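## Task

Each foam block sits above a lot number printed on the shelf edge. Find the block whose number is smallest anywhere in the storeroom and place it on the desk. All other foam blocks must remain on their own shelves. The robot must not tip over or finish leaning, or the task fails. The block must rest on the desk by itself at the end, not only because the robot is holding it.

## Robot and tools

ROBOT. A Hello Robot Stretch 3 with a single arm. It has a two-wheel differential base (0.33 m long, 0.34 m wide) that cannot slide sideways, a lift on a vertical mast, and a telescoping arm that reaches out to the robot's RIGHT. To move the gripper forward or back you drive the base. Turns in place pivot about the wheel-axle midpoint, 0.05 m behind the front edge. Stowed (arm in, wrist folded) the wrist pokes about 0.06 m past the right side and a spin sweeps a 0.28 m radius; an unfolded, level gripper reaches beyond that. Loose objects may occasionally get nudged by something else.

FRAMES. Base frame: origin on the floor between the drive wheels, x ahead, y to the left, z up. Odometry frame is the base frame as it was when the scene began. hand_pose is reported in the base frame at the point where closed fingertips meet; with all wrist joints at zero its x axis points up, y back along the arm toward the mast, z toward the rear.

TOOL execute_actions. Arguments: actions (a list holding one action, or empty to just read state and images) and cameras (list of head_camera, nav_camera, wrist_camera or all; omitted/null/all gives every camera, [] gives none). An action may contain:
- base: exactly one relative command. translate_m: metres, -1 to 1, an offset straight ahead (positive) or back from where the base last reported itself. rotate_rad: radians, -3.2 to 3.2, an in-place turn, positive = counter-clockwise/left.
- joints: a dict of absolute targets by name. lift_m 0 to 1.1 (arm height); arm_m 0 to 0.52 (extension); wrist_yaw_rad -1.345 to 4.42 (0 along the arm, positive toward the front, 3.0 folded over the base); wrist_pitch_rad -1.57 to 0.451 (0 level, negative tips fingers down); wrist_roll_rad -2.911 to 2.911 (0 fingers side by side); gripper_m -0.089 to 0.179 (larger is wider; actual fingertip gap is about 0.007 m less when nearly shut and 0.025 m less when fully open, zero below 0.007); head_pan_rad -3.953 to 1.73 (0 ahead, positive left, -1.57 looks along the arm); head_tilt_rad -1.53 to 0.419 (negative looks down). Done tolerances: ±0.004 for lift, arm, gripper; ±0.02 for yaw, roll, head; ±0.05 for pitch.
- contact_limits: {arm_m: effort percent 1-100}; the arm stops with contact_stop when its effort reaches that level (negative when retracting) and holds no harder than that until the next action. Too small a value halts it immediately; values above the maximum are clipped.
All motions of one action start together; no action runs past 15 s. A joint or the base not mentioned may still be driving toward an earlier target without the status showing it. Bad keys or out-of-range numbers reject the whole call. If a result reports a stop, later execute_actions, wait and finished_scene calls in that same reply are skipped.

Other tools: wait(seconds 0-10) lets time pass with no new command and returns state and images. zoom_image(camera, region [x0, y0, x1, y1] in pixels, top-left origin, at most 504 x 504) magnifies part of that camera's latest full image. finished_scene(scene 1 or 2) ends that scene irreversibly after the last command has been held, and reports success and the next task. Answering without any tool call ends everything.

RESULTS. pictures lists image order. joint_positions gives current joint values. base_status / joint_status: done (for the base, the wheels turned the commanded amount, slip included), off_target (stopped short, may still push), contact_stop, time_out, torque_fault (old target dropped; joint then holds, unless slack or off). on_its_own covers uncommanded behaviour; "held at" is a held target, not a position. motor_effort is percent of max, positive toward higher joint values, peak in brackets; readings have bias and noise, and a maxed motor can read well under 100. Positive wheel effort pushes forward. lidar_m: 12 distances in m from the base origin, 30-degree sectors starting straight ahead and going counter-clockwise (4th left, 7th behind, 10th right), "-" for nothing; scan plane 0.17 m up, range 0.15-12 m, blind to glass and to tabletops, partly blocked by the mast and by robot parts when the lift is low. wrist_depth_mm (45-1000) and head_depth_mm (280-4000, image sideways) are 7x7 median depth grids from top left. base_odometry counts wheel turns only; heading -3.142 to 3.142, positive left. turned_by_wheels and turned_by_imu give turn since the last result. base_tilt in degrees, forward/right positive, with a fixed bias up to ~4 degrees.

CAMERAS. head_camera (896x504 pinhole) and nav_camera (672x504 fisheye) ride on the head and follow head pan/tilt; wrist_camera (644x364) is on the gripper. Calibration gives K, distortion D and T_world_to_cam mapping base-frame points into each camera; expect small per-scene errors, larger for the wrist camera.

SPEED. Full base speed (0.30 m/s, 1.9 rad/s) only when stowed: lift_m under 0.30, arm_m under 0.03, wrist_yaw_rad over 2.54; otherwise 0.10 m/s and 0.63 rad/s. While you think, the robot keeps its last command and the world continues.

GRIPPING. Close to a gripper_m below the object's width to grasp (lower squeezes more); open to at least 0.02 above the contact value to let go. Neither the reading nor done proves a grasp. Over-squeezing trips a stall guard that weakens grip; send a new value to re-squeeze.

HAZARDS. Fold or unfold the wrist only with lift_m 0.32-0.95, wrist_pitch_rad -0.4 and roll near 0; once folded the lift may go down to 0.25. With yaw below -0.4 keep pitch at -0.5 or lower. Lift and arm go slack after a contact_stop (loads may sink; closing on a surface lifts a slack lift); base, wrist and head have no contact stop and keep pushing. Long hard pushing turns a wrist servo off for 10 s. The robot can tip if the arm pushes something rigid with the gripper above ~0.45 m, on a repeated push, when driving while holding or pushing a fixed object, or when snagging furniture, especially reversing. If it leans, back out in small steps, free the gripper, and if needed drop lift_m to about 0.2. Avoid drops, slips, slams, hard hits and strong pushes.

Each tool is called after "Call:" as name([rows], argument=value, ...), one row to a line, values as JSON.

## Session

Call:
execute_actions([
  {"joints":{"head_tilt_rad":-0.35}},
], cameras=["nav_camera"])

Call:
execute_actions([
  {"joints":{"head_pan_rad":1.6}},
], cameras=["nav_camera"])

Call:
execute_actions([
  {"joints":{"head_pan_rad":-1.6}},
], cameras=["nav_camera"])

Call:
execute_actions([
  {"joints":{"head_pan_rad":-3.2}},
], cameras=["nav_camera"])

Scene clock: 0.77 s.
base_odometry: x=+0.000 y=+0.000 heading=+0.000 (m, m, rad; odometry frame)
turned_by_wheels: +0.000 (rad since the last result)
turned_by_imu: +0.000 (rad since the last result)
base_tilt: forward=+0.2 right=-0.6 (deg)
lidar_m: 0.74 0.72 0.74 1.02 1.75 2.07 1.63 1.04 0.93 2.23 2.54 1.01
head_depth_mm: 860 928 998 1081 1186 1311 1424 / 800 855 920 992 1076 1180 1295 / 750 798 850 919 993 1071 1183 / 704 749 795 846 910 980 1061 / 666 703 744 792 846 909 980 / 631 662 697 741 788 841 898 / 598 628 660 699 738 787 837
base_status: not commanded
joint_positions: lift_m=+0.444 arm_m=-0.002 wrist_yaw_rad=+2.857 wrist_pitch_rad=-0.437 wrist_roll_rad=-0.007 gripper_m=+0.037 head_pan_rad=+0.008 head_tilt_rad=-0.345
joint_status: all done
motor_effort: left_wheel=+1(0) right_wheel=-1(1) lift_m=+24(24) arm_m=-1(1) wrist_yaw_rad=+0(0) wrist_pitch_rad=+6(6) wrist_roll_rad=+0(0) gripper_m=+0(0) head_pan_rad=+1(1) head_tilt_rad=-2(19) (%)
hand_pose: x=+0.0411 y=+0.0706 z=+0.4530 quat_wxyz=(+0.250, +0.702, +0.055, +0.664) (m; base frame)
wrist_depth_mm: - - - 873 732 609 518 / - - - - 785 653 549 / - - - - 869 681 576 / - - - - 916 732 594 / 849 - 844 836 851 767 649 / 714 688 733 691 692 677 659 / 605 608 591 589 592 585 573
pictures: nav_camera (sideways: a quarter turn counterclockwise sets it upright)
camera_calibration (this result's frames):
nav_camera: T_world_to_cam=[[0.373609, 0.0505828, 0.926206, -1.16871], [0.0225354, -0.998712, 0.0454524, -0.00572833], [0.927313, 0.00389103, -0.374268, 0.431792], [0, 0, 0, 1]] pos_world=[0.0363637, 0.0517156, 1.24433]
Images, in order (width x height): nav_camera 672x504.

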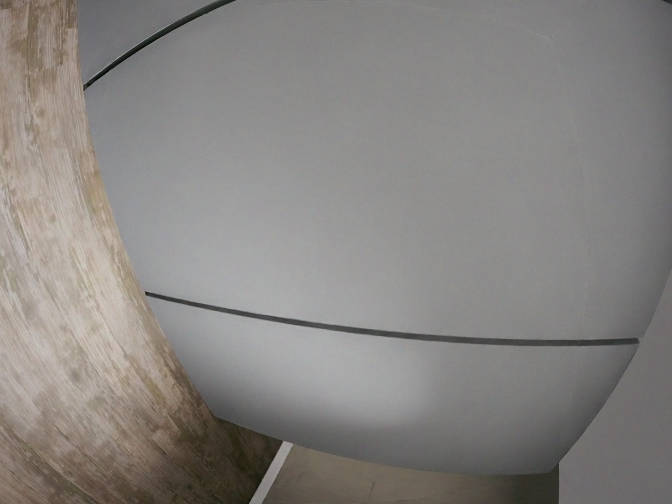

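Scene clock: 2.13 s.
base_odometry: x=+0.000 y=+0.000 heading=+0.000 (m, m, rad; odometry frame)
turned_by_wheels: +0.000 (rad since the last result)
turned_by_imu: +0.000 (rad since the last result)
base_tilt: forward=+0.1 right=-0.6 (deg)
lidar_m: 0.74 0.72 0.74 1.02 1.75 2.06 1.63 1.04 0.93 2.24 2.54 1.02
head_depth_mm: 799 828 853 886 918 957 998 / 894 926 960 1004 1046 1098 1153 / 1009 1054 1106 1158 1223 1292 1356 / 1170 1231 1288 1368 1455 1540 1492 / 1378 1479 1571 1680 1802 1823 1482 / 1601 1697 1811 1947 2094 1866 1485 / 1855 1964 2031 2146 2255 1862 1483
base_status: not commanded
joint_positions: lift_m=+0.444 arm_m=-0.002 wrist_yaw_rad=+2.857 wrist_pitch_rad=-0.437 wrist_roll_rad=-0.007 gripper_m=+0.037 head_pan_rad=+1.593 head_tilt_rad=-0.346
joint_status: all done
motor_effort: left_wheel=+0(0) right_wheel=-1(1) lift_m=+24(24) arm_m=-1(1) wrist_yaw_rad=+0(0) wrist_pitch_rad=+6(6) wrist_roll_rad=+0(0) gripper_m=+0(1) head_pan_rad=+4(41) head_tilt_rad=-2(1) (%)
hand_pose: x=+0.0411 y=+0.0706 z=+0.4530 quat_wxyz=(+0.250, +0.702, +0.055, +0.664) (m; base frame)
wrist_depth_mm: - - - 896 738 607 514 / - - - - 795 630 543 / - - - - 854 699 570 / - - - - 919 727 609 / 882 - 849 816 843 764 646 / 720 688 725 696 703 678 645 / 620 612 595 592 584 587 569
pictures: nav_camera (sideways: a quarter turn counterclockwise sets it upright)
camera_calibration (this result's frames):
nav_camera: T_world_to_cam=[[-0.05563, 0.373062, 0.926137, -1.166], [0.998316, 0.0360359, 0.0454498, -0.0116772], [-0.0164186, 0.927107, -0.374438, 0.437771], [0, 0, 0, 1]] pos_world=[-0.0460196, 0.0295516, 1.24433]
Images, in order (width x height): nav_camera 672x504.

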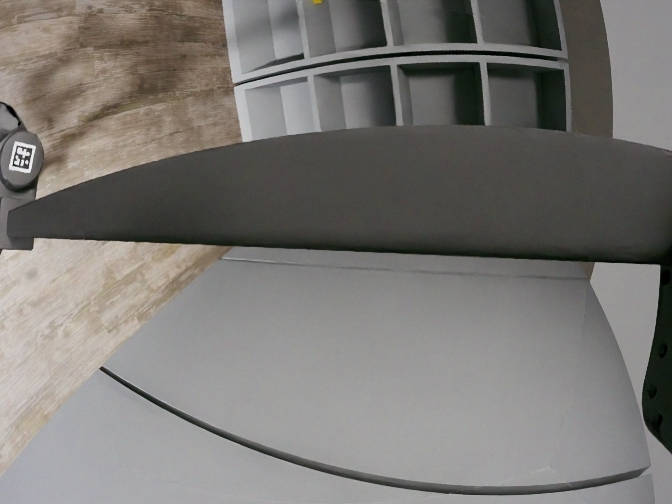

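Scene clock: 4.23 s.
base_odometry: x=+0.000 y=+0.000 heading=+0.000 (m, m, rad; odometry frame)
turned_by_wheels: +0.000 (rad since the last result)
turned_by_imu: +0.000 (rad since the last result)
base_tilt: forward=+0.0 right=-0.5 (deg)
lidar_m: 0.74 0.72 0.74 1.02 1.75 2.07 1.62 1.04 0.93 2.24 2.54 1.01
head_depth_mm: 1720 1776 1839 1826 1173 1833 1499 / 1910 1989 2071 2004 1233 1788 1501 / 2143 2238 2347 2337 2225 1885 1509 / 2435 2552 2698 2794 2543 1888 1493 / 2467 2642 2760 2885 2545 1858 1489 / 2340 2445 2577 2792 2527 1876 1489 / 2214 2320 2433 2583 2518 1880 1494
base_status: not commanded
joint_positions: lift_m=+0.444 arm_m=-0.002 wrist_yaw_rad=+2.857 wrist_pitch_rad=-0.437 wrist_roll_rad=-0.007 gripper_m=+0.037 head_pan_rad=-1.593 head_tilt_rad=-0.346
joint_status: all done
motor_effort: left_wheel=+0(1) right_wheel=-1(1) lift_m=+24(24) arm_m=-1(1) wrist_yaw_rad=+0(0) wrist_pitch_rad=+6(6) wrist_roll_rad=+0(0) gripper_m=+0(0) head_pan_rad=-3(41) head_tilt_rad=-2(2) (%)
hand_pose: x=+0.0411 y=+0.0706 z=+0.4530 quat_wxyz=(+0.250, +0.702, +0.055, +0.664) (m; base frame)
wrist_depth_mm: - - - 897 733 607 514 / - - - - 773 638 547 / - - - - 849 678 574 / - - - - 925 737 605 / 887 - 849 824 847 767 652 / 724 698 729 705 699 688 649 / 610 606 603 596 572 579 577
pictures: nav_camera (sideways: a quarter turn counterclockwise sets it upright)
camera_calibration (this result's frames):
nav_camera: T_world_to_cam=[[0.0391872, -0.375287, 0.92608, -1.16651], [-0.998936, 0.00784102, 0.0454476, 0.000508878], [-0.0243173, -0.926876, -0.37458, 0.438004], [0, 0, 0, 1]] pos_world=[0.0568715, -0.0318035, 1.24432]
Images, in order (width x height): nav_camera 672x504.

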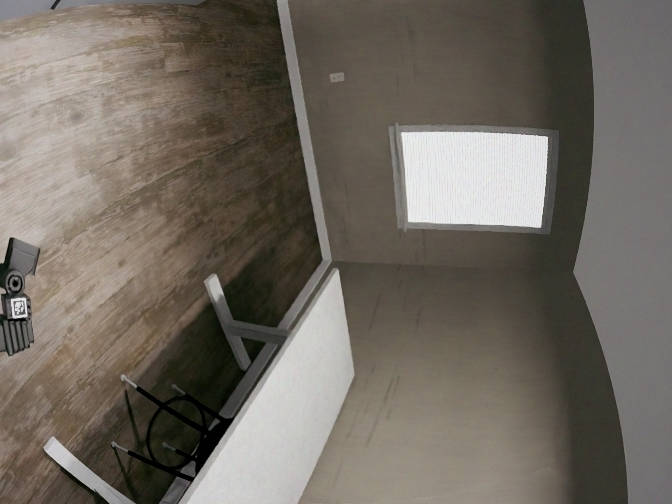

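Scene clock: 5.60 s.
base_odometry: x=+0.000 y=+0.000 heading=+0.000 (m, m, rad; odometry frame)
turned_by_wheels: +0.000 (rad since the last result)
turned_by_imu: +0.000 (rad since the last result)
base_tilt: forward=+0.1 right=-0.4 (deg)
lidar_m: 0.74 0.72 0.74 1.02 1.75 2.06 1.62 1.04 0.93 2.23 2.54 1.02
head_depth_mm: 2083 2242 2444 2554 2234 1911 1501 / 1918 2040 2212 2392 2502 1900 1494 / 1760 1868 1997 2144 2279 1892 1501 / 1643 1752 1839 1989 2096 1887 1493 / 1545 1625 1732 1825 1940 1879 1493 / 1447 1519 1619 1697 1796 1844 1489 / 1368 1444 1517 1613 1682 913 1487
base_status: not commanded
joint_positions: lift_m=+0.444 arm_m=-0.002 wrist_yaw_rad=+2.857 wrist_pitch_rad=-0.437 wrist_roll_rad=-0.007 gripper_m=+0.037 head_pan_rad=-3.193 head_tilt_rad=-0.346
joint_status: all done
motor_effort: left_wheel=+1(0) right_wheel=-1(1) lift_m=+24(24) arm_m=-1(1) wrist_yaw_rad=+0(0) wrist_pitch_rad=+6(6) wrist_roll_rad=+1(0) gripper_m=+0(0) head_pan_rad=-3(41) head_tilt_rad=-1(2) (%)
hand_pose: x=+0.0411 y=+0.0706 z=+0.4530 quat_wxyz=(+0.250, +0.702, +0.055, +0.664) (m; base frame)
wrist_depth_mm: - - - 919 738 605 521 / - - - - 767 636 541 / - - - - 862 687 582 / - - - - 899 732 608 / 850 - 843 836 851 758 637 / 716 692 726 684 693 676 642 / 612 611 591 593 588 579 582
pictures: nav_camera (sideways: a quarter turn counterclockwise sets it upright)
camera_calibration (this result's frames):
nav_camera: T_world_to_cam=[[-0.376295, -0.0282088, 0.92607, -1.16396], [0.0370111, 0.998281, 0.0454473, -0.00580995], [-0.92576, 0.0513765, -0.374604, 0.443534], [0, 0, 0, 1]] pos_world=[-0.0271713, -0.0498211, 1.24432]
Images, in order (width x height): nav_camera 672x504.

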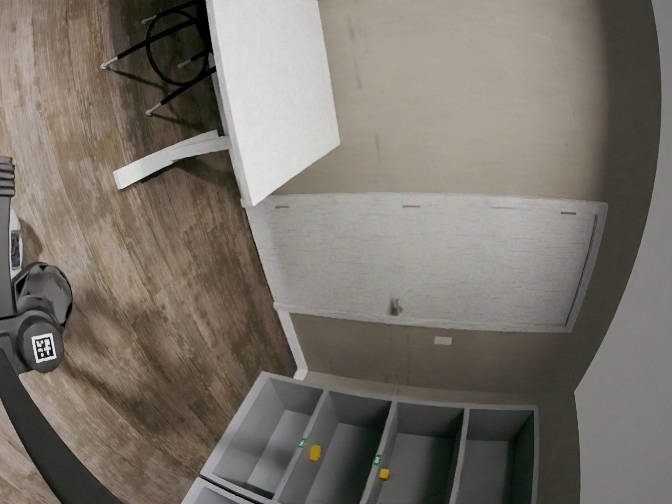

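Call:
execute_actions([
  {"base":{"rotate_rad":-1.15},"joints":{"head_pan_rad":-2.9,"head_tilt_rad":-0.3,"lift_m":0.28,"wrist_yaw_rad":3.0,"wrist_pitch_rad":-0.4}},
], cameras=["head_camera"])

Call:
execute_actions([
  {"joints":{"head_pan_rad":-3.4}},
], cameras=["head_camera"])

Scene clock: 12.67 s.
base_odometry: x=+0.000 y=+0.000 heading=-1.150 (m, m, rad; odometry frame)
turned_by_wheels: -1.150 (rad since the last result)
turned_by_imu: -1.137 (rad since the last result)
base_tilt: forward=+0.1 right=-0.6 (deg)
lidar_m: 2.54 1.15 0.77 0.72 0.73 0.92 1.74 1.75 1.65 1.04 0.93 1.54
head_depth_mm: 1862 1940 2055 2153 2225 1945 1564 / 1874 1954 2040 2197 2317 1975 1558 / 1878 1968 2075 2214 2296 1941 1552 / 1795 1950 1967 2171 2200 1956 1544 / 1813 1965 1951 2202 1953 1963 1542 / 1929 2012 2109 2234 2369 1954 1559 / 1940 2019 2118 2253 2380 1954 1530
base_status: done
joint_positions: lift_m=+0.280 arm_m=-0.002 wrist_yaw_rad=+2.998 wrist_pitch_rad=-0.419 wrist_roll_rad=-0.007 gripper_m=+0.037 head_pan_rad=-2.907 head_tilt_rad=-0.309
joint_status: all done
motor_effort: left_wheel=+2(9) right_wheel=-3(6) lift_m=+19(21) arm_m=-1(1) wrist_yaw_rad=+1(2) wrist_pitch_rad=+8(9) wrist_roll_rad=+0(0) gripper_m=+0(0) head_pan_rad=+5(28) head_tilt_rad=+3(9) (%)
hand_pose: x=+0.0108 y=+0.0795 z=+0.2927 quat_wxyz=(+0.196, +0.698, +0.098, +0.682) (m; base frame)
wrist_depth_mm: 580 - 659 703 753 803 875 / 620 - 714 761 837 911 - / 666 716 790 840 883 945 988 / 738 748 773 763 744 742 730 / 624 621 642 617 622 592 589 / 519 521 - 524 512 496 488 / 445 - - - 432 425 417
pictures: head_camera (sideways: a quarter turn clockwise sets it upright)
camera_calibration (this result's frames):
head_camera: T_world_to_cam=[[0.290724, 0.0874561, -0.952802, 1.2563], [0.199694, -0.97943, -0.0289684, 0.0415388], [-0.935736, -0.181847, -0.302209, 0.358189], [0, 0, 0, 1]] pos_world=[-0.0383629, -0.00405143, 1.30646]
Images, in order (width x height): head_camera 896x504.

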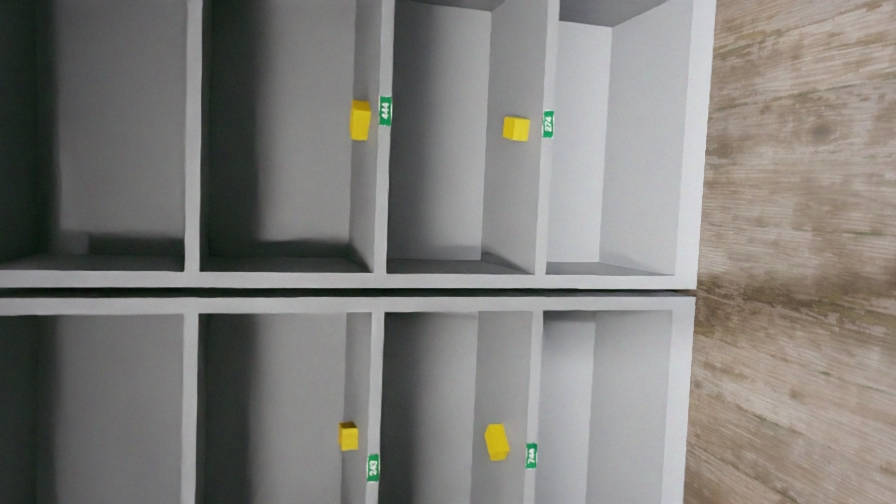

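Scene clock: 13.53 s.
base_odometry: x=+0.000 y=+0.000 heading=-1.150 (m, m, rad; odometry frame)
turned_by_wheels: +0.000 (rad since the last result)
turned_by_imu: +0.000 (rad since the last result)
base_tilt: forward=+0.1 right=-0.6 (deg)
lidar_m: 2.54 1.14 0.77 0.72 0.73 0.92 1.74 1.76 1.65 1.04 0.93 1.54
head_depth_mm: 948 974 995 1019 1049 1081 1119 / 1091 1126 1162 1194 1231 1276 1332 / 1295 1342 1400 1430 1496 1561 1504 / 1573 1642 1726 1792 1903 1870 1540 / 1793 1880 1943 2150 2201 1984 1536 / 1919 1978 2079 2207 2285 1938 1537 / 1858 1924 1978 2094 2205 1872 1547
base_status: not commanded
joint_positions: lift_m=+0.280 arm_m=-0.002 wrist_yaw_rad=+2.998 wrist_pitch_rad=-0.419 wrist_roll_rad=-0.007 gripper_m=+0.037 head_pan_rad=-3.393 head_tilt_rad=-0.309
joint_status: all done
motor_effort: left_wheel=+2(2) right_wheel=-3(3) lift_m=+19(19) arm_m=-1(1) wrist_yaw_rad=+1(1) wrist_pitch_rad=+9(9) wrist_roll_rad=+0(0) gripper_m=-1(0) head_pan_rad=-3(33) head_tilt_rad=+3(3) (%)
hand_pose: x=+0.0108 y=+0.0795 z=+0.2927 quat_wxyz=(+0.196, +0.698, +0.098, +0.682) (m; base frame)
wrist_depth_mm: 590 - 656 702 771 812 906 / 627 - 707 755 818 871 981 / 677 720 772 816 879 936 974 / 733 756 782 757 765 749 743 / 631 613 648 609 622 597 590 / 525 517 - 525 516 498 494 / 452 - - - 428 426 422
pictures: head_camera (sideways: a quarter turn clockwise sets it upright)
camera_calibration (this result's frames):
head_camera: T_world_to_cam=[[0.297923, -0.0584067, -0.952801, 1.25626], [-0.280723, -0.959352, -0.0289684, 0.0444693], [-0.91238, 0.276103, -0.302209, 0.358047], [0, 0, 0, 1]] pos_world=[-0.0351102, 0.0171778, 1.30646]
Images, in order (width x height): head_camera 896x504.

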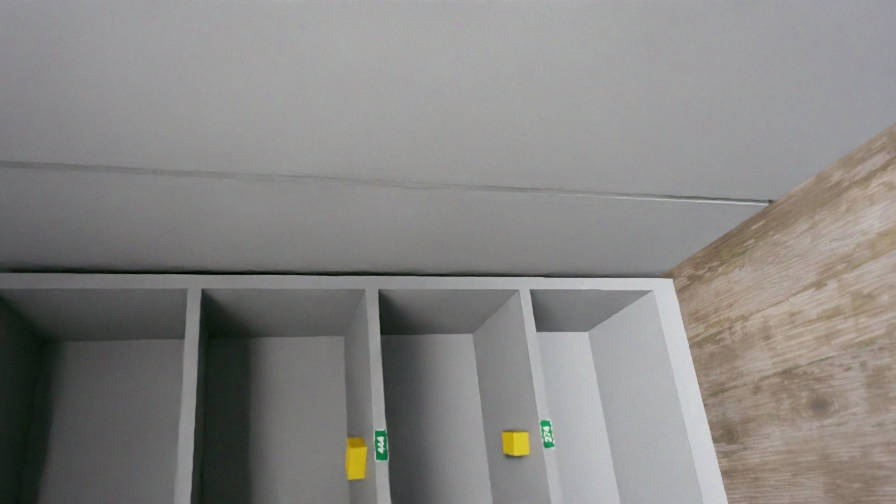

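Call:
execute_actions([
  {"base":{"translate_m":1},"joints":{"head_pan_rad":-3.0}},
], cameras=["head_camera"])

Call:
zoom_image(camera="head_camera", region=[250, 100, 650, 500])

Call:
execute_actions([
  {"base":{"translate_m":1}},
], cameras=[])

Call:
execute_actions([
  {"base":{"rotate_rad":1.59}},
], cameras=[])

Call:
execute_actions([
  {"base":{"translate_m":1}},
], cameras=[])

Call:
execute_actions([
  {"base":{"translate_m":0.7}},
], cameras=[])

Scene clock: 29.97 s.
base_odometry: x=+0.409 y=-0.913 heading=-1.150 (m, m, rad; odometry frame)
turned_by_wheels: +0.000 (rad since the last result)
turned_by_imu: +0.001 (rad since the last result)
base_tilt: forward=+0.1 right=-0.5 (deg)
lidar_m: 1.55 1.57 0.88 0.82 0.83 1.06 2.33 2.30 0.98 1.01 1.49 1.67
head_depth_mm: 2745 2380 2353 2333 2300 1998 1556 / 2763 2867 3022 3085 2761 1983 1553 / 2766 2861 3095 3230 2795 1986 1564 / 2746 2881 3051 3252 2756 1965 1538 / 2697 2872 2971 3183 2710 1974 1539 / 2725 2898 3055 3234 2678 1967 1544 / 2721 2904 2984 3149 2663 1938 1531
base_status: done
joint_positions: lift_m=+0.280 arm_m=-0.002 wrist_yaw_rad=+2.998 wrist_pitch_rad=-0.419 wrist_roll_rad=-0.007 gripper_m=+0.037 head_pan_rad=-3.007 head_tilt_rad=-0.309
joint_status: all done
motor_effort: left_wheel=+2(9) right_wheel=-2(5) lift_m=+19(20) arm_m=-1(1) wrist_yaw_rad=+1(1) wrist_pitch_rad=+9(8) wrist_roll_rad=+0(0) gripper_m=+0(1) head_pan_rad=+4(29) head_tilt_rad=+2(3) (%)
hand_pose: x=+0.0108 y=+0.0795 z=+0.2927 quat_wxyz=(+0.196, +0.698, +0.098, +0.682) (m; base frame)
wrist_depth_mm: 667 - 741 812 856 - - / 721 - 804 850 948 - - / 768 796 886 930 991 988 956 / 799 796 775 769 760 734 738 / 638 626 641 612 626 595 587 / 519 520 - 528 509 494 489 / 446 - - - 434 428 419
pictures: head_camera (sideways: a quarter turn clockwise sets it upright)
camera_calibration (this result's frames):
head_camera: T_world_to_cam=[[0.297461, 0.0579243, -0.952975, 1.25649], [0.100909, -0.994474, -0.0289492, 0.0421164], [-0.949386, -0.0875522, -0.301663, 0.357562], [0, 0, 0, 1]] pos_world=[-0.0385426, 0.000407677, 1.30649]
Images, in order (width x height): head_camera 896x504.

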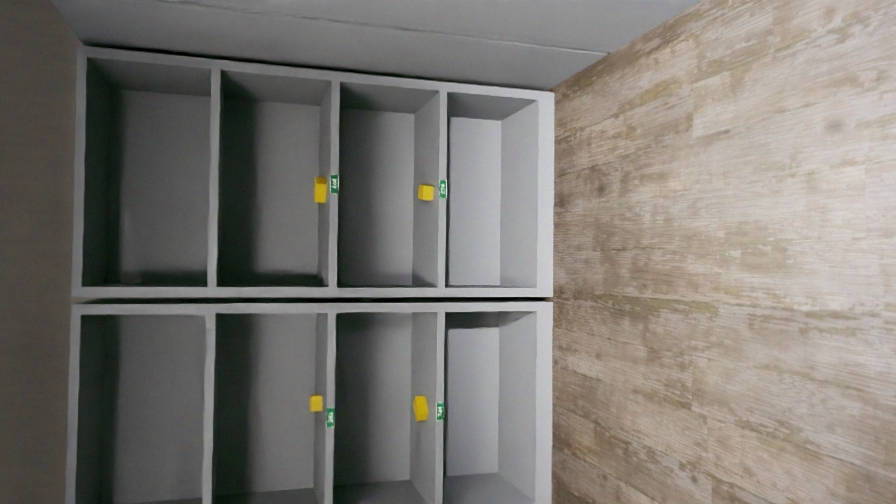

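Region (250, 100, 650, 500) of head_camera's 896x504 image, scaled by 1.260, with more detail than that image has.

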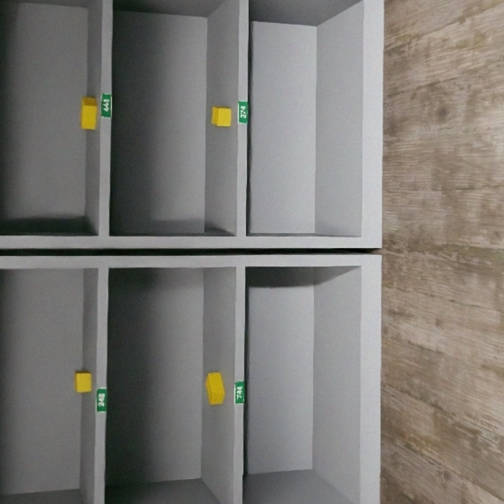

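Scene clock: 35.07 s.
base_odometry: x=+0.817 y=-1.825 heading=-1.150 (m, m, rad; odometry frame)
turned_by_wheels: +0.000 (rad since the last result)
turned_by_imu: +0.002 (rad since the last result)
base_tilt: forward=+0.0 right=-0.6 (deg)
lidar_m: 0.56 0.57 0.72 1.59 1.07 1.19 2.64 1.70 1.25 1.36 0.88 0.60
head_depth_mm: 3522 2689 2656 2628 2472 1994 1559 / 3660 3588 3629 3671 2746 1991 1549 / 3607 3804 - 3871 2729 1973 1555 / 3669 3732 - 3678 2707 1981 1537 / 3635 3818 - 3825 2684 1956 1546 / 3594 3768 - 3739 2717 1973 1536 / 3655 3772 - 3441 2669 1959 1542
base_status: done
joint_positions: lift_m=+0.280 arm_m=-0.002 wrist_yaw_rad=+2.998 wrist_pitch_rad=-0.419 wrist_roll_rad=-0.007 gripper_m=+0.037 head_pan_rad=-3.007 head_tilt_rad=-0.309
joint_status: not commanded
motor_effort: left_wheel=+1(9) right_wheel=-2(4) lift_m=+19(19) arm_m=-1(1) wrist_yaw_rad=+1(1) wrist_pitch_rad=+9(8) wrist_roll_rad=+0(0) gripper_m=+0(0) head_pan_rad=+4(5) head_tilt_rad=+3(3) (%)
hand_pose: x=+0.0107 y=+0.0795 z=+0.2927 quat_wxyz=(+0.196, +0.698, +0.098, +0.682) (m; base frame)
wrist_depth_mm: 770 - - - - 673 504 / 810 - - - - 687 518 / 854 969 - - 961 711 528 / 812 790 787 770 756 685 540 / 630 639 642 608 627 596 542 / 524 517 - 520 498 493 491 / 448 - - - 428 428 420
pictures: none
No camera images: the call's "cameras" was empty. Leave "cameras" out to get every camera's image.

Scene clock: 37.33 s.
base_odometry: x=+0.817 y=-1.825 heading=+0.440 (m, m, rad; odometry frame)
turned_by_wheels: +1.590 (rad since the last result)
turned_by_imu: +1.565 (rad since the last result)
base_tilt: forward=+0.1 right=-0.6 (deg)
lidar_m: 1.67 1.03 1.21 2.77 2.12 1.26 1.36 0.86 0.59 0.55 0.57 0.73
head_depth_mm: 1179 1230 1305 1383 1467 1554 1561 / 1190 1242 1308 1375 1471 1573 1556 / 1186 1239 1310 1378 1470 1565 1541 / 1177 1241 1309 1387 1476 1567 1548 / 1177 1237 1314 1382 1476 1566 1544 / 1181 1244 1306 1387 1468 1553 1542 / 1183 1240 1310 1383 1469 1574 1535
base_status: done
joint_positions: lift_m=+0.280 arm_m=-0.002 wrist_yaw_rad=+2.998 wrist_pitch_rad=-0.419 wrist_roll_rad=-0.007 gripper_m=+0.037 head_pan_rad=-3.007 head_tilt_rad=-0.309
joint_status: not commanded
motor_effort: left_wheel=-1(7) right_wheel=+1(8) lift_m=+19(19) arm_m=-1(1) wrist_yaw_rad=+1(1) wrist_pitch_rad=+8(9) wrist_roll_rad=+0(0) gripper_m=+0(1) head_pan_rad=+4(4) head_tilt_rad=+3(3) (%)
hand_pose: x=+0.0107 y=+0.0795 z=+0.2927 quat_wxyz=(+0.196, +0.698, +0.098, +0.682) (m; base frame)
wrist_depth_mm: - - - - - - 842 / - - - - - - 856 / - - - - - - 871 / 824 795 779 766 753 741 727 / 634 625 644 616 630 595 589 / 522 518 - 523 509 501 491 / 447 - - - 429 426 425
pictures: none
No camera images: the call's "cameras" was empty. Leave "cameras" out to get every camera's image.

Scene clock: 42.43 s.
base_odometry: x=+1.722 y=-1.399 heading=+0.440 (m, m, rad; odometry frame)
turned_by_wheels: +0.000 (rad since the last result)
turned_by_imu: +0.001 (rad since the last result)
base_tilt: forward=+0.0 right=-0.6 (deg)
lidar_m: 1.39 1.42 0.57 0.54 2.87 2.12 2.36 0.74 0.51 0.48 0.49 0.63
head_depth_mm: 2039 2171 2269 2403 2500 1985 1566 / 2064 2143 2280 2399 2532 1976 1556 / 2050 2132 2275 2417 2538 1976 1563 / 2071 2154 2276 2409 2540 1964 1533 / 2062 2163 2281 2411 2522 1948 1535 / 2032 2131 2192 2195 2244 1892 1530 / 1436 1446 1441 1455 1498 1515 1450
base_status: done
joint_positions: lift_m=+0.280 arm_m=-0.002 wrist_yaw_rad=+2.999 wrist_pitch_rad=-0.419 wrist_roll_rad=-0.007 gripper_m=+0.037 head_pan_rad=-3.007 head_tilt_rad=-0.309
joint_status: not commanded
motor_effort: left_wheel=-1(6) right_wheel=+1(6) lift_m=+19(19) arm_m=-1(1) wrist_yaw_rad=+1(1) wrist_pitch_rad=+8(8) wrist_roll_rad=+0(0) gripper_m=+0(0) head_pan_rad=+4(4) head_tilt_rad=+4(3) (%)
hand_pose: x=+0.0107 y=+0.0795 z=+0.2927 quat_wxyz=(+0.196, +0.698, +0.098, +0.682) (m; base frame)
wrist_depth_mm: - - 506 542 578 - - / - - 556 586 623 - - / - - 613 634 693 - 982 / 806 804 676 701 720 737 727 / 629 627 645 615 614 591 587 / 523 521 - 525 511 495 487 / 447 - - - 428 421 426
pictures: none
No camera images: the call's "cameras" was empty. Leave "cameras" out to get every camera's image.

Scene clock: 46.47 s.
base_odometry: x=+2.355 y=-1.101 heading=+0.440 (m, m, rad; odometry frame)
turned_by_wheels: +0.000 (rad since the last result)
turned_by_imu: +0.001 (rad since the last result)
base_tilt: forward=+0.1 right=-0.6 (deg)
lidar_m: 0.69 0.70 0.91 2.11 0.70 0.78 2.36 0.65 0.45 0.43 0.43 0.56
head_depth_mm: 2702 2792 2939 3065 2739 1971 1567 / 2634 2789 2958 3096 2774 1975 1555 / 2682 2834 2945 3116 2746 1985 1546 / 2654 2819 2966 3080 2682 1983 1543 / 2650 2742 2933 3102 2696 1950 1529 / 1840 1879 1901 1957 2013 1823 1548 / 1280 1284 1303 1307 1320 1351 1366
base_status: done
joint_positions: lift_m=+0.280 arm_m=-0.002 wrist_yaw_rad=+2.999 wrist_pitch_rad=-0.419 wrist_roll_rad=-0.007 gripper_m=+0.037 head_pan_rad=-3.007 head_tilt_rad=-0.309
joint_status: not commanded
motor_effort: left_wheel=-2(5) right_wheel=+1(5) lift_m=+20(19) arm_m=-1(1) wrist_yaw_rad=+1(1) wrist_pitch_rad=+8(8) wrist_roll_rad=+0(0) gripper_m=+0(0) head_pan_rad=+4(4) head_tilt_rad=+3(3) (%)
hand_pose: x=+0.0107 y=+0.0795 z=+0.2927 quat_wxyz=(+0.196, +0.698, +0.098, +0.682) (m; base frame)
wrist_depth_mm: 502 - - - - 846 626 / 542 - - - - 876 644 / 583 808 - - - 884 676 / 622 672 781 770 752 733 660 / 632 629 648 607 621 605 587 / 532 525 - 529 514 491 487 / 442 - - - 429 421 421
pictures: none
No camera images: the call's "cameras" was empty. Leave "cameras" out to get every camera's image.

Heading is off ~0.07; turn right 1.52.

Call:
execute_actions([
  {"base":{"translate_m":0.2}},
], cameras=[])

Call:
execute_actions([
  {"base":{"rotate_rad":-1.52},"joints":{"head_pan_rad":-1.55,"head_tilt_rad":-0.7}},
], cameras=[])

Call:
execute_actions([
  {"base":{"translate_m":-1}},
], cameras=["head_camera"])

Call:
execute_actions([
  {"base":{"translate_m":-1}},
], cameras=["head_camera"])

Call:
execute_actions([
  {"base":{"translate_m":-1}},
], cameras=["head_camera"])

Call:
execute_actions([
  {"base":{"translate_m":-0.6},"joints":{"head_pan_rad":-2.05}},
], cameras=["head_camera"])

Scene clock: 62.20 s.
base_odometry: x=+2.536 y=-1.016 heading=+0.440 (m, m, rad; odometry frame)
turned_by_wheels: +0.000 (rad since the last result)
turned_by_imu: -0.001 (rad since the last result)
base_tilt: forward=+0.0 right=-0.6 (deg)
lidar_m: 0.49 0.50 0.65 1.50 0.80 0.81 2.26 0.63 0.44 0.41 0.42 0.52
head_depth_mm: 2807 3022 3110 3278 2741 1999 1566 / 2829 2967 3134 3361 2737 1986 1555 / 2841 2953 3128 3303 2732 1964 1548 / 2855 2989 3138 3348 2729 1970 1544 / 2828 2932 3064 3239 2708 1969 1546 / 1753 1827 1849 1897 1919 1837 1539 / 1239 1236 1252 1262 1278 1296 1313
base_status: done
joint_positions: lift_m=+0.280 arm_m=-0.002 wrist_yaw_rad=+2.999 wrist_pitch_rad=-0.419 wrist_roll_rad=-0.007 gripper_m=+0.037 head_pan_rad=-3.007 head_tilt_rad=-0.309
joint_status: not commanded
motor_effort: left_wheel=-1(6) right_wheel=+0(5) lift_m=+19(20) arm_m=-1(1) wrist_yaw_rad=+1(1) wrist_pitch_rad=+9(8) wrist_roll_rad=+0(0) gripper_m=+0(1) head_pan_rad=+4(3) head_tilt_rad=+3(4) (%)
hand_pose: x=+0.0107 y=+0.0795 z=+0.2927 quat_wxyz=(+0.196, +0.698, +0.098, +0.682) (m; base frame)
wrist_depth_mm: - - - - 938 609 450 / - - - - 982 625 460 / 924 - - - 918 639 471 / 746 810 780 778 756 652 481 / 639 621 650 622 613 590 482 / 525 513 - 530 510 496 476 / 452 - - - 428 427 422
pictures: none
No camera images: the call's "cameras" was empty. Leave "cameras" out to get every camera's image.

Scene clock: 64.37 s.
base_odometry: x=+2.536 y=-1.016 heading=-1.080 (m, m, rad; odometry frame)
turned_by_wheels: -1.520 (rad since the last result)
turned_by_imu: -1.498 (rad since the last result)
base_tilt: forward=+0.0 right=-0.4 (deg)
lidar_m: 0.41 0.42 0.51 0.49 0.51 0.68 1.76 0.80 0.84 1.77 0.60 0.43
head_depth_mm: 2752 3091 2746 2058 1669 1403 1202 / 2847 3160 2717 2052 1663 1395 1200 / 2813 3144 2699 2059 1658 1396 1207 / 2798 3087 2688 2053 1639 1386 1199 / 2796 3095 2660 2033 1635 1373 1184 / 2661 2698 2420 2023 1629 1376 1182 / 1606 1589 1579 1566 1497 1336 1183
base_status: done
joint_positions: lift_m=+0.280 arm_m=-0.002 wrist_yaw_rad=+2.999 wrist_pitch_rad=-0.419 wrist_roll_rad=-0.007 gripper_m=+0.037 head_pan_rad=-1.557 head_tilt_rad=-0.692
joint_status: all done
motor_effort: left_wheel=+2(10) right_wheel=-3(6) lift_m=+19(20) arm_m=-2(1) wrist_yaw_rad=+1(1) wrist_pitch_rad=+8(8) wrist_roll_rad=+0(1) gripper_m=-1(0) head_pan_rad=+4(42) head_tilt_rad=-2(22) (%)
hand_pose: x=+0.0107 y=+0.0795 z=+0.2927 quat_wxyz=(+0.196, +0.698, +0.098, +0.682) (m; base frame)
wrist_depth_mm: 427 - 466 487 507 516 391 / 461 - 507 525 557 560 399 / 498 523 549 582 619 574 409 / 534 566 612 622 659 578 417 / 575 602 623 615 638 554 422 / 523 521 - 532 510 501 421 / 449 - - - 429 428 407
pictures: none
No camera images: the call's "cameras" was empty. Leave "cameras" out to get every camera's image.

Scene clock: 69.40 s.
base_odometry: x=+2.065 y=-0.134 heading=-1.080 (m, m, rad; odometry frame)
turned_by_wheels: +0.000 (rad since the last result)
turned_by_imu: -0.003 (rad since the last result)
base_tilt: forward=+0.0 right=-0.4 (deg)
lidar_m: 1.40 0.68 0.48 0.46 0.48 0.64 1.65 0.79 0.73 0.99 0.65 1.47
head_depth_mm: 853 905 644 1173 984 1192 1188 / 846 899 637 1181 980 1257 1185 / 841 895 635 1172 971 1255 1176 / 838 889 629 1160 921 1244 1173 / 830 888 625 1158 967 1244 1170 / 827 878 620 1155 963 1240 1151 / 826 872 616 1146 959 1211 1139
base_status: done
joint_positions: lift_m=+0.280 arm_m=-0.002 wrist_yaw_rad=+2.999 wrist_pitch_rad=-0.419 wrist_roll_rad=-0.007 gripper_m=+0.037 head_pan_rad=-1.557 head_tilt_rad=-0.692
joint_status: not commanded
motor_effort: left_wheel=+2(6) right_wheel=-2(7) lift_m=+20(19) arm_m=-1(1) wrist_yaw_rad=+0(1) wrist_pitch_rad=+8(8) wrist_roll_rad=+0(0) gripper_m=+0(0) head_pan_rad=+4(4) head_tilt_rad=-3(2) (%)
hand_pose: x=+0.0107 y=+0.0795 z=+0.2927 quat_wxyz=(+0.196, +0.698, +0.098, +0.682) (m; base frame)
wrist_depth_mm: 403 - 445 461 485 513 542 / 438 - 477 507 528 554 595 / 468 486 524 551 579 616 658 / 511 535 578 595 627 663 711 / 551 579 625 616 630 597 585 / 518 519 - 527 504 498 491 / 448 - - - 427 429 420
pictures: head_camera (sideways: a quarter turn clockwise sets it upright)
camera_calibration (this result's frames):
head_camera: T_world_to_cam=[[-0.0262725, 0.636407, -0.770906, 1.021], [0.999204, -0.00643785, -0.0393675, 0.050183], [-0.0300167, -0.771327, -0.635731, 0.786637], [0, 0, 0, 1]] pos_world=[0.00029325, -0.0426912, 1.28916]
Images, in order (width x height): head_camera 896x504.

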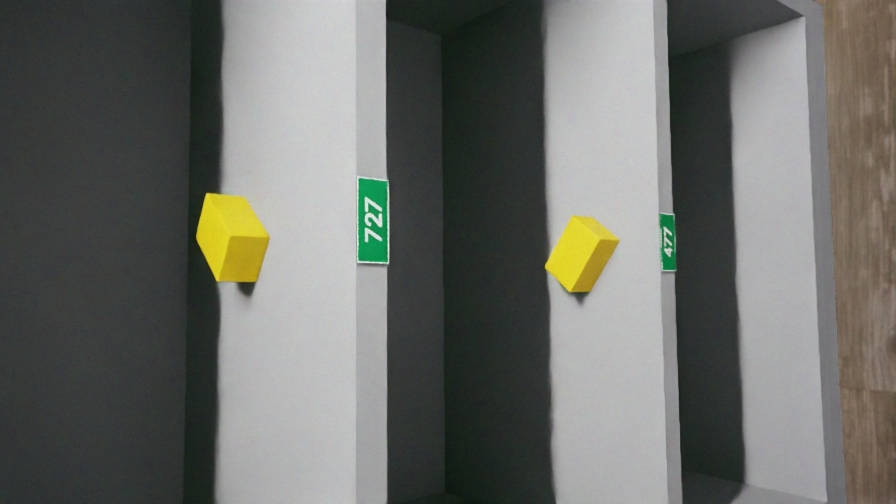

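Scene clock: 74.43 s.
base_odometry: x=+1.594 y=+0.748 heading=-1.080 (m, m, rad; odometry frame)
turned_by_wheels: +0.000 (rad since the last result)
turned_by_imu: -0.003 (rad since the last result)
base_tilt: forward=+0.1 right=-0.6 (deg)
lidar_m: 1.91 0.64 0.46 0.44 0.45 0.60 1.54 1.47 0.71 1.02 0.71 1.41
head_depth_mm: 876 930 677 1072 977 1125 1191 / 871 927 670 1192 984 1291 1206 / 867 926 665 1191 975 1285 1184 / 862 921 660 1180 965 1277 1171 / 855 907 655 1175 965 1266 1173 / 854 893 649 1162 967 1274 1165 / 849 884 642 1158 961 1259 1160
base_status: done
joint_positions: lift_m=+0.280 arm_m=-0.002 wrist_yaw_rad=+2.999 wrist_pitch_rad=-0.419 wrist_roll_rad=-0.007 gripper_m=+0.037 head_pan_rad=-1.557 head_tilt_rad=-0.692
joint_status: not commanded
motor_effort: left_wheel=+3(6) right_wheel=-3(8) lift_m=+20(19) arm_m=-1(2) wrist_yaw_rad=+1(1) wrist_pitch_rad=+8(8) wrist_roll_rad=+0(1) gripper_m=+0(0) head_pan_rad=+4(4) head_tilt_rad=-3(2) (%)
hand_pose: x=+0.0107 y=+0.0795 z=+0.2927 quat_wxyz=(+0.196, +0.698, +0.098, +0.682) (m; base frame)
wrist_depth_mm: 377 - 416 436 461 484 508 / 413 - 452 473 503 524 561 / 446 467 496 519 551 591 623 / 483 512 549 577 597 639 683 / 518 540 574 603 624 601 585 / 524 521 - 521 507 499 492 / 445 - - - 430 429 422
pictures: head_camera (sideways: a quarter turn clockwise sets it upright)
camera_calibration (this result's frames):
head_camera: T_world_to_cam=[[-0.0262882, 0.636406, -0.770906, 1.021], [0.999204, -0.00641319, -0.0393675, 0.050183], [-0.0299977, -0.771328, -0.635731, 0.786637], [0, 0, 0, 1]] pos_world=[0.000294303, -0.0426913, 1.28916]
Images, in order (width x height): head_camera 896x504.

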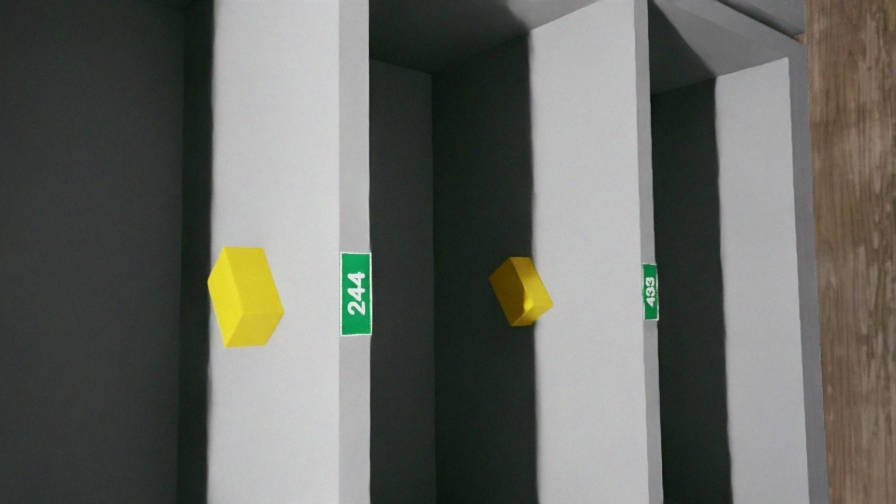

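Scene clock: 79.47 s.
base_odometry: x=+1.122 y=+1.630 heading=-1.080 (m, m, rad; odometry frame)
turned_by_wheels: +0.000 (rad since the last result)
turned_by_imu: -0.003 (rad since the last result)
base_tilt: forward=+0.2 right=-0.6 (deg)
lidar_m: 1.78 0.59 0.42 0.40 0.42 0.56 1.34 1.37 0.70 1.05 0.77 0.83
head_depth_mm: 882 857 709 908 931 1082 1218 / 901 936 704 1166 1009 1261 1205 / 894 929 698 1213 978 1306 1203 / 888 918 694 1203 971 1306 1192 / 888 912 685 1194 968 1303 1189 / 881 892 679 1185 958 1296 1185 / 877 887 674 1179 959 1286 1181
base_status: done
joint_positions: lift_m=+0.280 arm_m=-0.002 wrist_yaw_rad=+2.999 wrist_pitch_rad=-0.419 wrist_roll_rad=-0.007 gripper_m=+0.037 head_pan_rad=-1.557 head_tilt_rad=-0.692
joint_status: not commanded
motor_effort: left_wheel=+2(6) right_wheel=-3(7) lift_m=+19(20) arm_m=-1(1) wrist_yaw_rad=+1(1) wrist_pitch_rad=+8(8) wrist_roll_rad=+0(0) gripper_m=+0(1) head_pan_rad=+4(4) head_tilt_rad=-3(3) (%)
hand_pose: x=+0.0107 y=+0.0795 z=+0.2927 quat_wxyz=(+0.196, +0.698, +0.098, +0.682) (m; base frame)
wrist_depth_mm: 357 - 387 410 423 449 480 / 383 - 421 445 465 494 529 / 416 430 468 479 509 554 584 / 450 478 508 531 571 601 639 / 486 512 545 572 594 600 590 / 510 518 - 523 511 501 489 / 450 - - - 432 432 419
pictures: head_camera (sideways: a quarter turn clockwise sets it upright)
camera_calibration (this result's frames):
head_camera: T_world_to_cam=[[-0.0262953, 0.636406, -0.770906, 1.021], [0.999204, -0.00640199, -0.0393675, 0.050183], [-0.029989, -0.771328, -0.635731, 0.786637], [0, 0, 0, 1]] pos_world=[0.000294782, -0.0426914, 1.28916]
Images, in order (width x height): head_camera 896x504.

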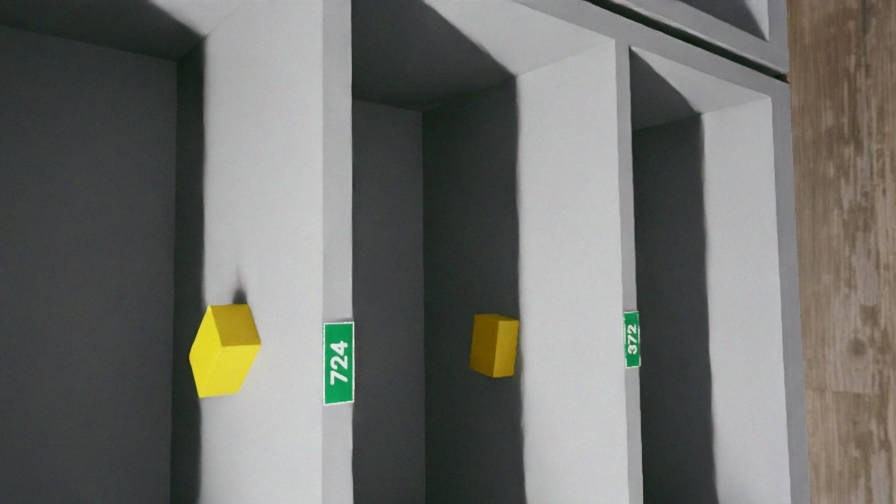

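Scene clock: 83.10 s.
base_odometry: x=+0.839 y=+2.159 heading=-1.080 (m, m, rad; odometry frame)
turned_by_wheels: +0.000 (rad since the last result)
turned_by_imu: -0.002 (rad since the last result)
base_tilt: forward=+0.0 right=-0.5 (deg)
lidar_m: 1.71 0.56 0.40 0.38 0.39 0.53 0.74 0.76 0.95 0.64 0.64 1.24
head_depth_mm: 775 851 938 1037 1128 1236 1216 / 861 876 1011 1126 1281 1367 1204 / 977 931 1162 1196 1442 1371 1203 / 1063 915 1331 1208 1437 1335 1198 / 1012 906 1269 1203 1054 1303 1193 / 959 810 715 1185 986 1300 1193 / 914 834 675 1178 958 1264 1153
base_status: done
joint_positions: lift_m=+0.280 arm_m=-0.002 wrist_yaw_rad=+2.999 wrist_pitch_rad=-0.419 wrist_roll_rad=-0.007 gripper_m=+0.037 head_pan_rad=-2.043 head_tilt_rad=-0.692
joint_status: all done
motor_effort: left_wheel=+2(7) right_wheel=-2(7) lift_m=+19(19) arm_m=-1(1) wrist_yaw_rad=+1(1) wrist_pitch_rad=+8(8) wrist_roll_rad=+0(0) gripper_m=+0(1) head_pan_rad=-3(30) head_tilt_rad=-3(3) (%)
hand_pose: x=+0.0107 y=+0.0795 z=+0.2927 quat_wxyz=(+0.196, +0.698, +0.098, +0.682) (m; base frame)
wrist_depth_mm: 340 - 373 385 407 430 460 / 367 - 401 422 448 475 504 / 394 411 442 463 490 526 566 / 429 451 485 513 547 574 621 / 464 487 519 556 578 591 586 / 498 511 - 526 511 496 489 / 448 - - - 425 423 423
pictures: head_camera (sideways: a quarter turn clockwise sets it upright)
camera_calibration (this result's frames):
head_camera: T_world_to_cam=[[0.273994, 0.575005, -0.770906, 1.01916], [0.880528, -0.472357, -0.0393675, 0.050907], [-0.386779, -0.668018, -0.635731, 0.788814], [0, 0, 0, 1]] pos_world=[-0.0189729, -0.0350372, 1.28916]
Images, in order (width x height): head_camera 896x504.

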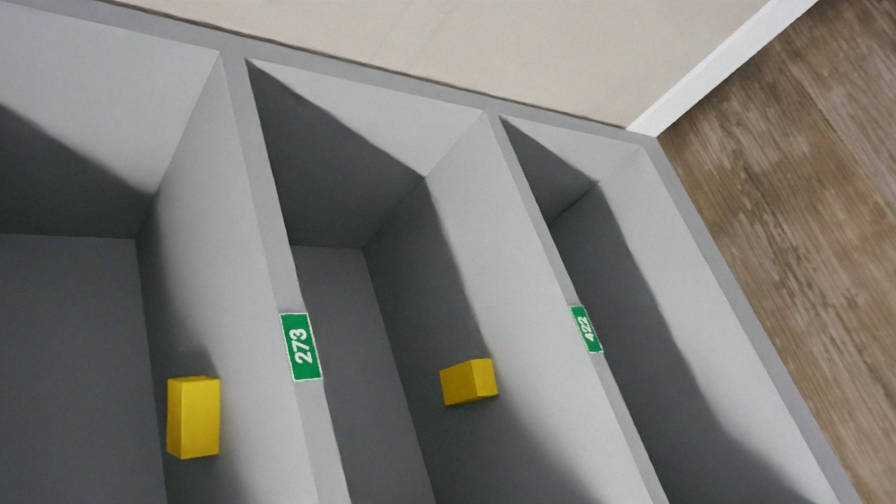

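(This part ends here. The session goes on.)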